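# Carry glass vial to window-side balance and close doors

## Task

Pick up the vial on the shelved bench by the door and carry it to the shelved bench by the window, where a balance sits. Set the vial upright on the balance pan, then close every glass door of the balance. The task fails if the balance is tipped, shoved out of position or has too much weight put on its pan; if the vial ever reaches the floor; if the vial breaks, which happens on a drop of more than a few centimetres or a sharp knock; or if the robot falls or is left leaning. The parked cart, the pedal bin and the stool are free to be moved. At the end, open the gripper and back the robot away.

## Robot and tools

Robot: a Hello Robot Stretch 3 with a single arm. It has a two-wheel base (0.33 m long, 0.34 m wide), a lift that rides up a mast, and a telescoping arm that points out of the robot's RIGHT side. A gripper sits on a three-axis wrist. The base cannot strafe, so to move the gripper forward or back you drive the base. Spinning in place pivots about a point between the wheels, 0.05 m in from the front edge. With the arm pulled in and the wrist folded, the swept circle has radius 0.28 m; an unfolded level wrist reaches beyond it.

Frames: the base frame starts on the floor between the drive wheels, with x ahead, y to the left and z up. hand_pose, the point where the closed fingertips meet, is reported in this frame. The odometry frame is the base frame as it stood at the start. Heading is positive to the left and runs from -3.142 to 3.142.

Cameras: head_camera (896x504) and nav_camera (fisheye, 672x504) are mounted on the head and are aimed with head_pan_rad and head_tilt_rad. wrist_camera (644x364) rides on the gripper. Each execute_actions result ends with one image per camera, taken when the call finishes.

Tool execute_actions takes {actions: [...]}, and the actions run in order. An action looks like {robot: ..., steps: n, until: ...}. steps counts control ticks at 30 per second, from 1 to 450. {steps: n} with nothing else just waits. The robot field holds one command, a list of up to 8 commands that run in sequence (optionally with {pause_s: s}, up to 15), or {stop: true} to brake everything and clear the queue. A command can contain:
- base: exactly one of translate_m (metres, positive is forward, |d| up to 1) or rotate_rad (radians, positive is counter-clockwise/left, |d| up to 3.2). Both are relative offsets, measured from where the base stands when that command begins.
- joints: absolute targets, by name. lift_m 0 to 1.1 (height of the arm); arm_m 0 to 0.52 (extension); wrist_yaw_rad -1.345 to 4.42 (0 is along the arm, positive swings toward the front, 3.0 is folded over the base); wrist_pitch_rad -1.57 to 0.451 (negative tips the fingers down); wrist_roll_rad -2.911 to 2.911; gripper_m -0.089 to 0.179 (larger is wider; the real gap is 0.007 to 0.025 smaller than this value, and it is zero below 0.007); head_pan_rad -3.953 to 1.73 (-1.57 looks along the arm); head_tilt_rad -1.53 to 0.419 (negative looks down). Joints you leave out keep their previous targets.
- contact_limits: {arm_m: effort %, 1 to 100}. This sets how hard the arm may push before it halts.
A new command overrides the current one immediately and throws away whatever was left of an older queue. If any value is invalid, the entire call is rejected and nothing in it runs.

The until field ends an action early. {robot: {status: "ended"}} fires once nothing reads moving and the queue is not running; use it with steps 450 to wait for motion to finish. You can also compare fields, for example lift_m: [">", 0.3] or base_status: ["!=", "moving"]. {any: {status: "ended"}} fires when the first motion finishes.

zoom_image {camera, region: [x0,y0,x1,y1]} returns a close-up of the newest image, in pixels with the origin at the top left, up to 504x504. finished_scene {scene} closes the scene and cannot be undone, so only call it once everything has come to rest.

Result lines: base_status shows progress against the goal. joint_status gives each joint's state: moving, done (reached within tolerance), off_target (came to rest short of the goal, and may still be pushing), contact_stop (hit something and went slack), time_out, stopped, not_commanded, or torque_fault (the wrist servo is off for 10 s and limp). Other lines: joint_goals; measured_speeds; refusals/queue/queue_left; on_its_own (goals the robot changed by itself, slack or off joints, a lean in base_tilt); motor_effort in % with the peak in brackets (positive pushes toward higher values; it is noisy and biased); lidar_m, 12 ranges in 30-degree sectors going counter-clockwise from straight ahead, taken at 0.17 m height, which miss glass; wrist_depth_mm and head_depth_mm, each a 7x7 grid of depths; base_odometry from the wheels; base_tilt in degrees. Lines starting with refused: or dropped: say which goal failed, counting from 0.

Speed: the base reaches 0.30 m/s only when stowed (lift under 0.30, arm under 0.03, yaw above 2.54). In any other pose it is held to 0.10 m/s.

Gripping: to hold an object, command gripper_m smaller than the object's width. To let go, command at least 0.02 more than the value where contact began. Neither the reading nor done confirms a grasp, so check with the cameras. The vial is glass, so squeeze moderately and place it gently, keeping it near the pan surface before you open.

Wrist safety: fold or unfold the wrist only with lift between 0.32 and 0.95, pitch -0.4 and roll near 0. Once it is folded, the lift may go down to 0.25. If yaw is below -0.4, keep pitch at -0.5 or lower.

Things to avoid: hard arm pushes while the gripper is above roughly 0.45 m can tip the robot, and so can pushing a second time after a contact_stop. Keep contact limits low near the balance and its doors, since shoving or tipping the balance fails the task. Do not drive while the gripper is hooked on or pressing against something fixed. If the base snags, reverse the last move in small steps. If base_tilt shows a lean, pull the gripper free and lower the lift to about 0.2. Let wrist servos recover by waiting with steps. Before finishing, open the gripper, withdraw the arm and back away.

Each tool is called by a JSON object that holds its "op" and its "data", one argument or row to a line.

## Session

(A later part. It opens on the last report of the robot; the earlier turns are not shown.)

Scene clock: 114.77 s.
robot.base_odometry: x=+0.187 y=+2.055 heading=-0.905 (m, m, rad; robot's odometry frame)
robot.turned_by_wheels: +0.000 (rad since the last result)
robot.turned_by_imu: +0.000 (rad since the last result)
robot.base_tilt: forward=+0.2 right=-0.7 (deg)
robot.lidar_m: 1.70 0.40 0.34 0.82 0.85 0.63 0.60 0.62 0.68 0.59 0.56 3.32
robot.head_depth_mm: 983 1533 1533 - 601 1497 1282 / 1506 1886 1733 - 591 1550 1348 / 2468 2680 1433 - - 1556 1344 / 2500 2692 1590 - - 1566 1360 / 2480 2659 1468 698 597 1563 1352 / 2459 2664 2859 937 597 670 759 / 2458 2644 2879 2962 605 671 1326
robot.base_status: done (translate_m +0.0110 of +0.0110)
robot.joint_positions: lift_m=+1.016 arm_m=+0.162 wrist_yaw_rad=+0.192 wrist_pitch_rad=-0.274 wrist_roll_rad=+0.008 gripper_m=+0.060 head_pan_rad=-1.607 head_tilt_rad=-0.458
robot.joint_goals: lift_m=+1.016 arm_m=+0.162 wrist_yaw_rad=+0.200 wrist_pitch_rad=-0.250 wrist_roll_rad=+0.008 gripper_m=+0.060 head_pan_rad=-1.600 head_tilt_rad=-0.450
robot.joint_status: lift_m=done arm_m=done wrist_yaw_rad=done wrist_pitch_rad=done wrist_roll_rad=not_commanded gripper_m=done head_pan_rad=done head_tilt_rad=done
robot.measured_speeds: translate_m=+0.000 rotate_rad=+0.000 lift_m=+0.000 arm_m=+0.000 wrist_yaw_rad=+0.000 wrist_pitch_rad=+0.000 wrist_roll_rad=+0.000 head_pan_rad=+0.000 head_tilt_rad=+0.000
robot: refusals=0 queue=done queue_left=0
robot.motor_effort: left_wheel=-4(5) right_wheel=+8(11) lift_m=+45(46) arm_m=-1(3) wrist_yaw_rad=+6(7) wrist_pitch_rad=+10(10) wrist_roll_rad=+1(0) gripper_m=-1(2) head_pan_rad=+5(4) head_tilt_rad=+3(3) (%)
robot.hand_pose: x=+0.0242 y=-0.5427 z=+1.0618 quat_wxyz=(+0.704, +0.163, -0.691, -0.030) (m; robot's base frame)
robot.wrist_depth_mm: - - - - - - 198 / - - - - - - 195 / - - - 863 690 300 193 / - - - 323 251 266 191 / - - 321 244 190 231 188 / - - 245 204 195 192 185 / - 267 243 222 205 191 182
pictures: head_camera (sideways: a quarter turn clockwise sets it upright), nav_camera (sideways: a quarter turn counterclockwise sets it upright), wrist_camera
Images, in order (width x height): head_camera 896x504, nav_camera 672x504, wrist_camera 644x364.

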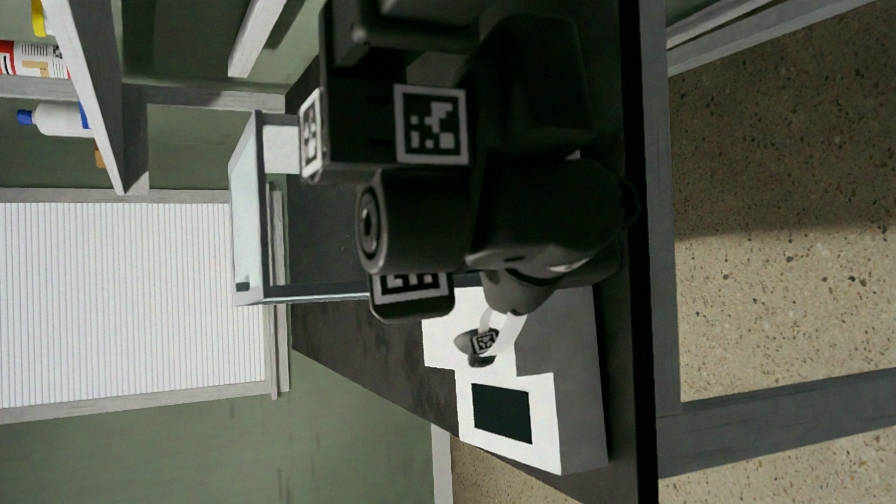

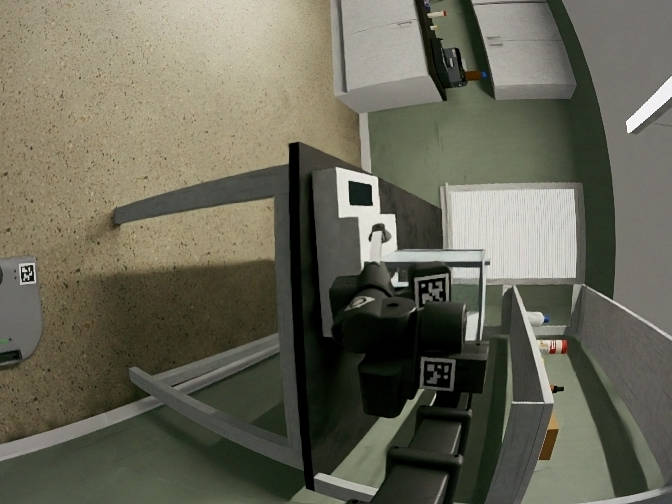

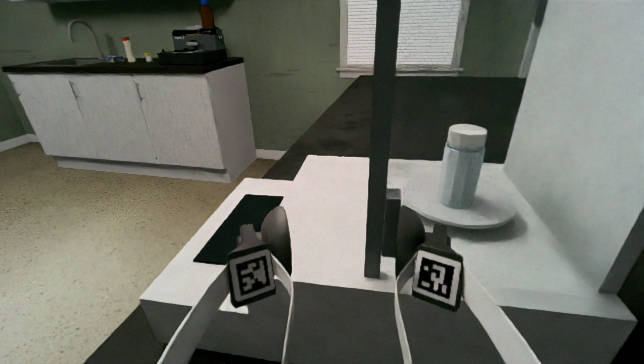

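{"op": "execute_actions", "data": {
  "actions": [
    {"robot":{"joints":{"arm_m":0.0}},"steps":450,"until":{"robot":{"arm_m":["<",0.11]}}},
    {"robot":{"base":{"translate_m":0.2},"joints":{"wrist_yaw_rad":0}},"steps":450,"until":{"robot":{"status":"ended"}}}
  ]
}}

Scene clock: 120.17 s.
robot.base_odometry: x=+0.310 y=+1.898 heading=-0.905 (m, m, rad; robot's odometry frame)
robot.turned_by_wheels: +0.000 (rad since the last result)
robot.turned_by_imu: +0.001 (rad since the last result)
robot.base_tilt: forward=+0.3 right=-0.6 (deg)
robot.lidar_m: 1.51 0.42 0.29 0.27 0.85 0.83 0.80 0.82 0.91 0.54 2.60 3.32
robot.head_depth_mm: 1663 1848 1392 646 - - - / 2483 2666 1423 682 594 - - / 2500 2680 1571 728 - - - / 2466 2705 1602 920 - - - / 2469 2668 2906 2995 2163 1669 1362 / 2446 2669 2863 3013 2180 1687 1372 / 2452 2649 2829 2989 2196 1682 1378
robot.base_status: done (translate_m +0.2000 of +0.2000)
robot.joint_positions: lift_m=+1.016 arm_m=+0.001 wrist_yaw_rad=+0.002 wrist_pitch_rad=-0.272 wrist_roll_rad=+0.008 gripper_m=+0.060 head_pan_rad=-1.607 head_tilt_rad=-0.458
robot.joint_goals: lift_m=+1.016 arm_m=+0.000 wrist_yaw_rad=+0.000 wrist_pitch_rad=-0.250 wrist_roll_rad=+0.008 gripper_m=+0.060 head_pan_rad=-1.600 head_tilt_rad=-0.450
robot.joint_status: lift_m=done arm_m=done wrist_yaw_rad=done wrist_pitch_rad=done wrist_roll_rad=not_commanded gripper_m=done head_pan_rad=done head_tilt_rad=done
robot.measured_speeds: translate_m=+0.000 rotate_rad=+0.000 lift_m=+0.000 arm_m=+0.000 wrist_yaw_rad=+0.000 wrist_pitch_rad=+0.000 wrist_roll_rad=+0.000 head_pan_rad=+0.000 head_tilt_rad=+0.000
robot: refusals=0 queue=done queue_left=0
robot.motor_effort: left_wheel=-1(2) right_wheel=+2(9) lift_m=+45(45) arm_m=-5(6) wrist_yaw_rad=-1(5) wrist_pitch_rad=+8(10) wrist_roll_rad=+0(0) gripper_m=+1(2) head_pan_rad=+5(5) head_tilt_rad=+3(3) (%)
robot.hand_pose: x=-0.0210 y=-0.3863 z=+1.0624 quat_wxyz=(+0.698, +0.096, -0.703, -0.096) (m; robot's base frame)
robot.wrist_depth_mm: - - - - - - 360 / - - - - - - 361 / - - - 991 492 391 364 / - - - 508 356 335 332 / - - - 388 350 356 360 / - - - 357 393 345 330 / - - - 457 - - 930
pictures: head_camera (sideways: a quarter turn clockwise sets it upright), nav_camera (sideways: a quarter turn counterclockwise sets it upright), wrist_camera
Images, in order (width x height): head_camera 896x504, nav_camera 672x504, wrist_camera 644x364.

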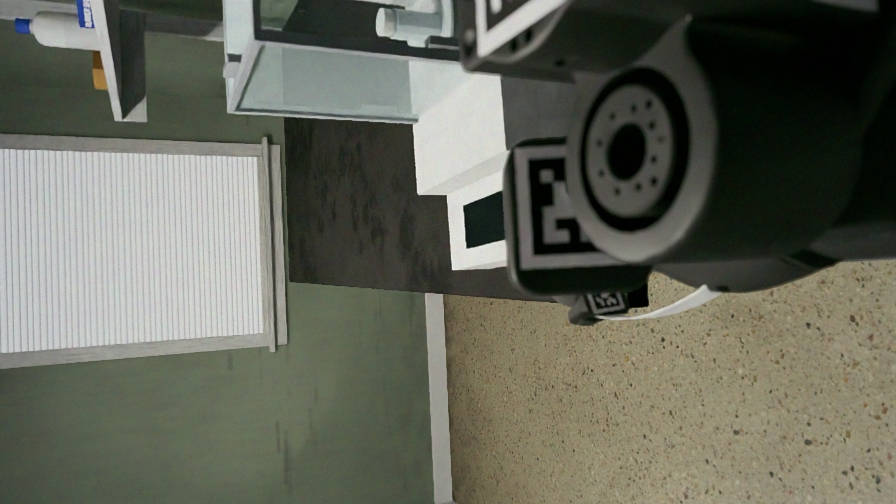

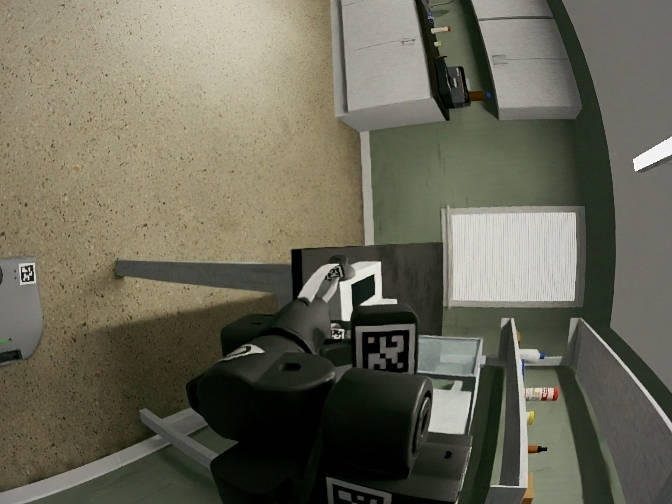

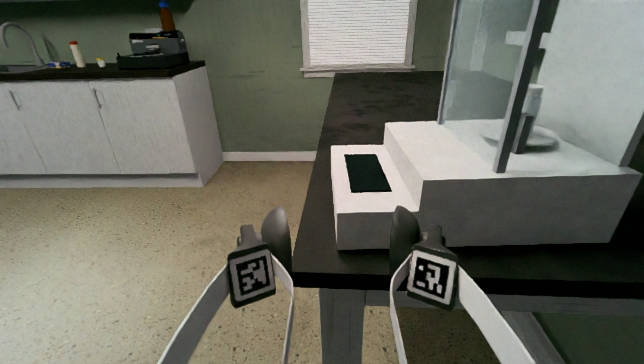

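{"op": "finished_scene", "data": {
  "scene": 2
}}

The scene is finished: the task was done.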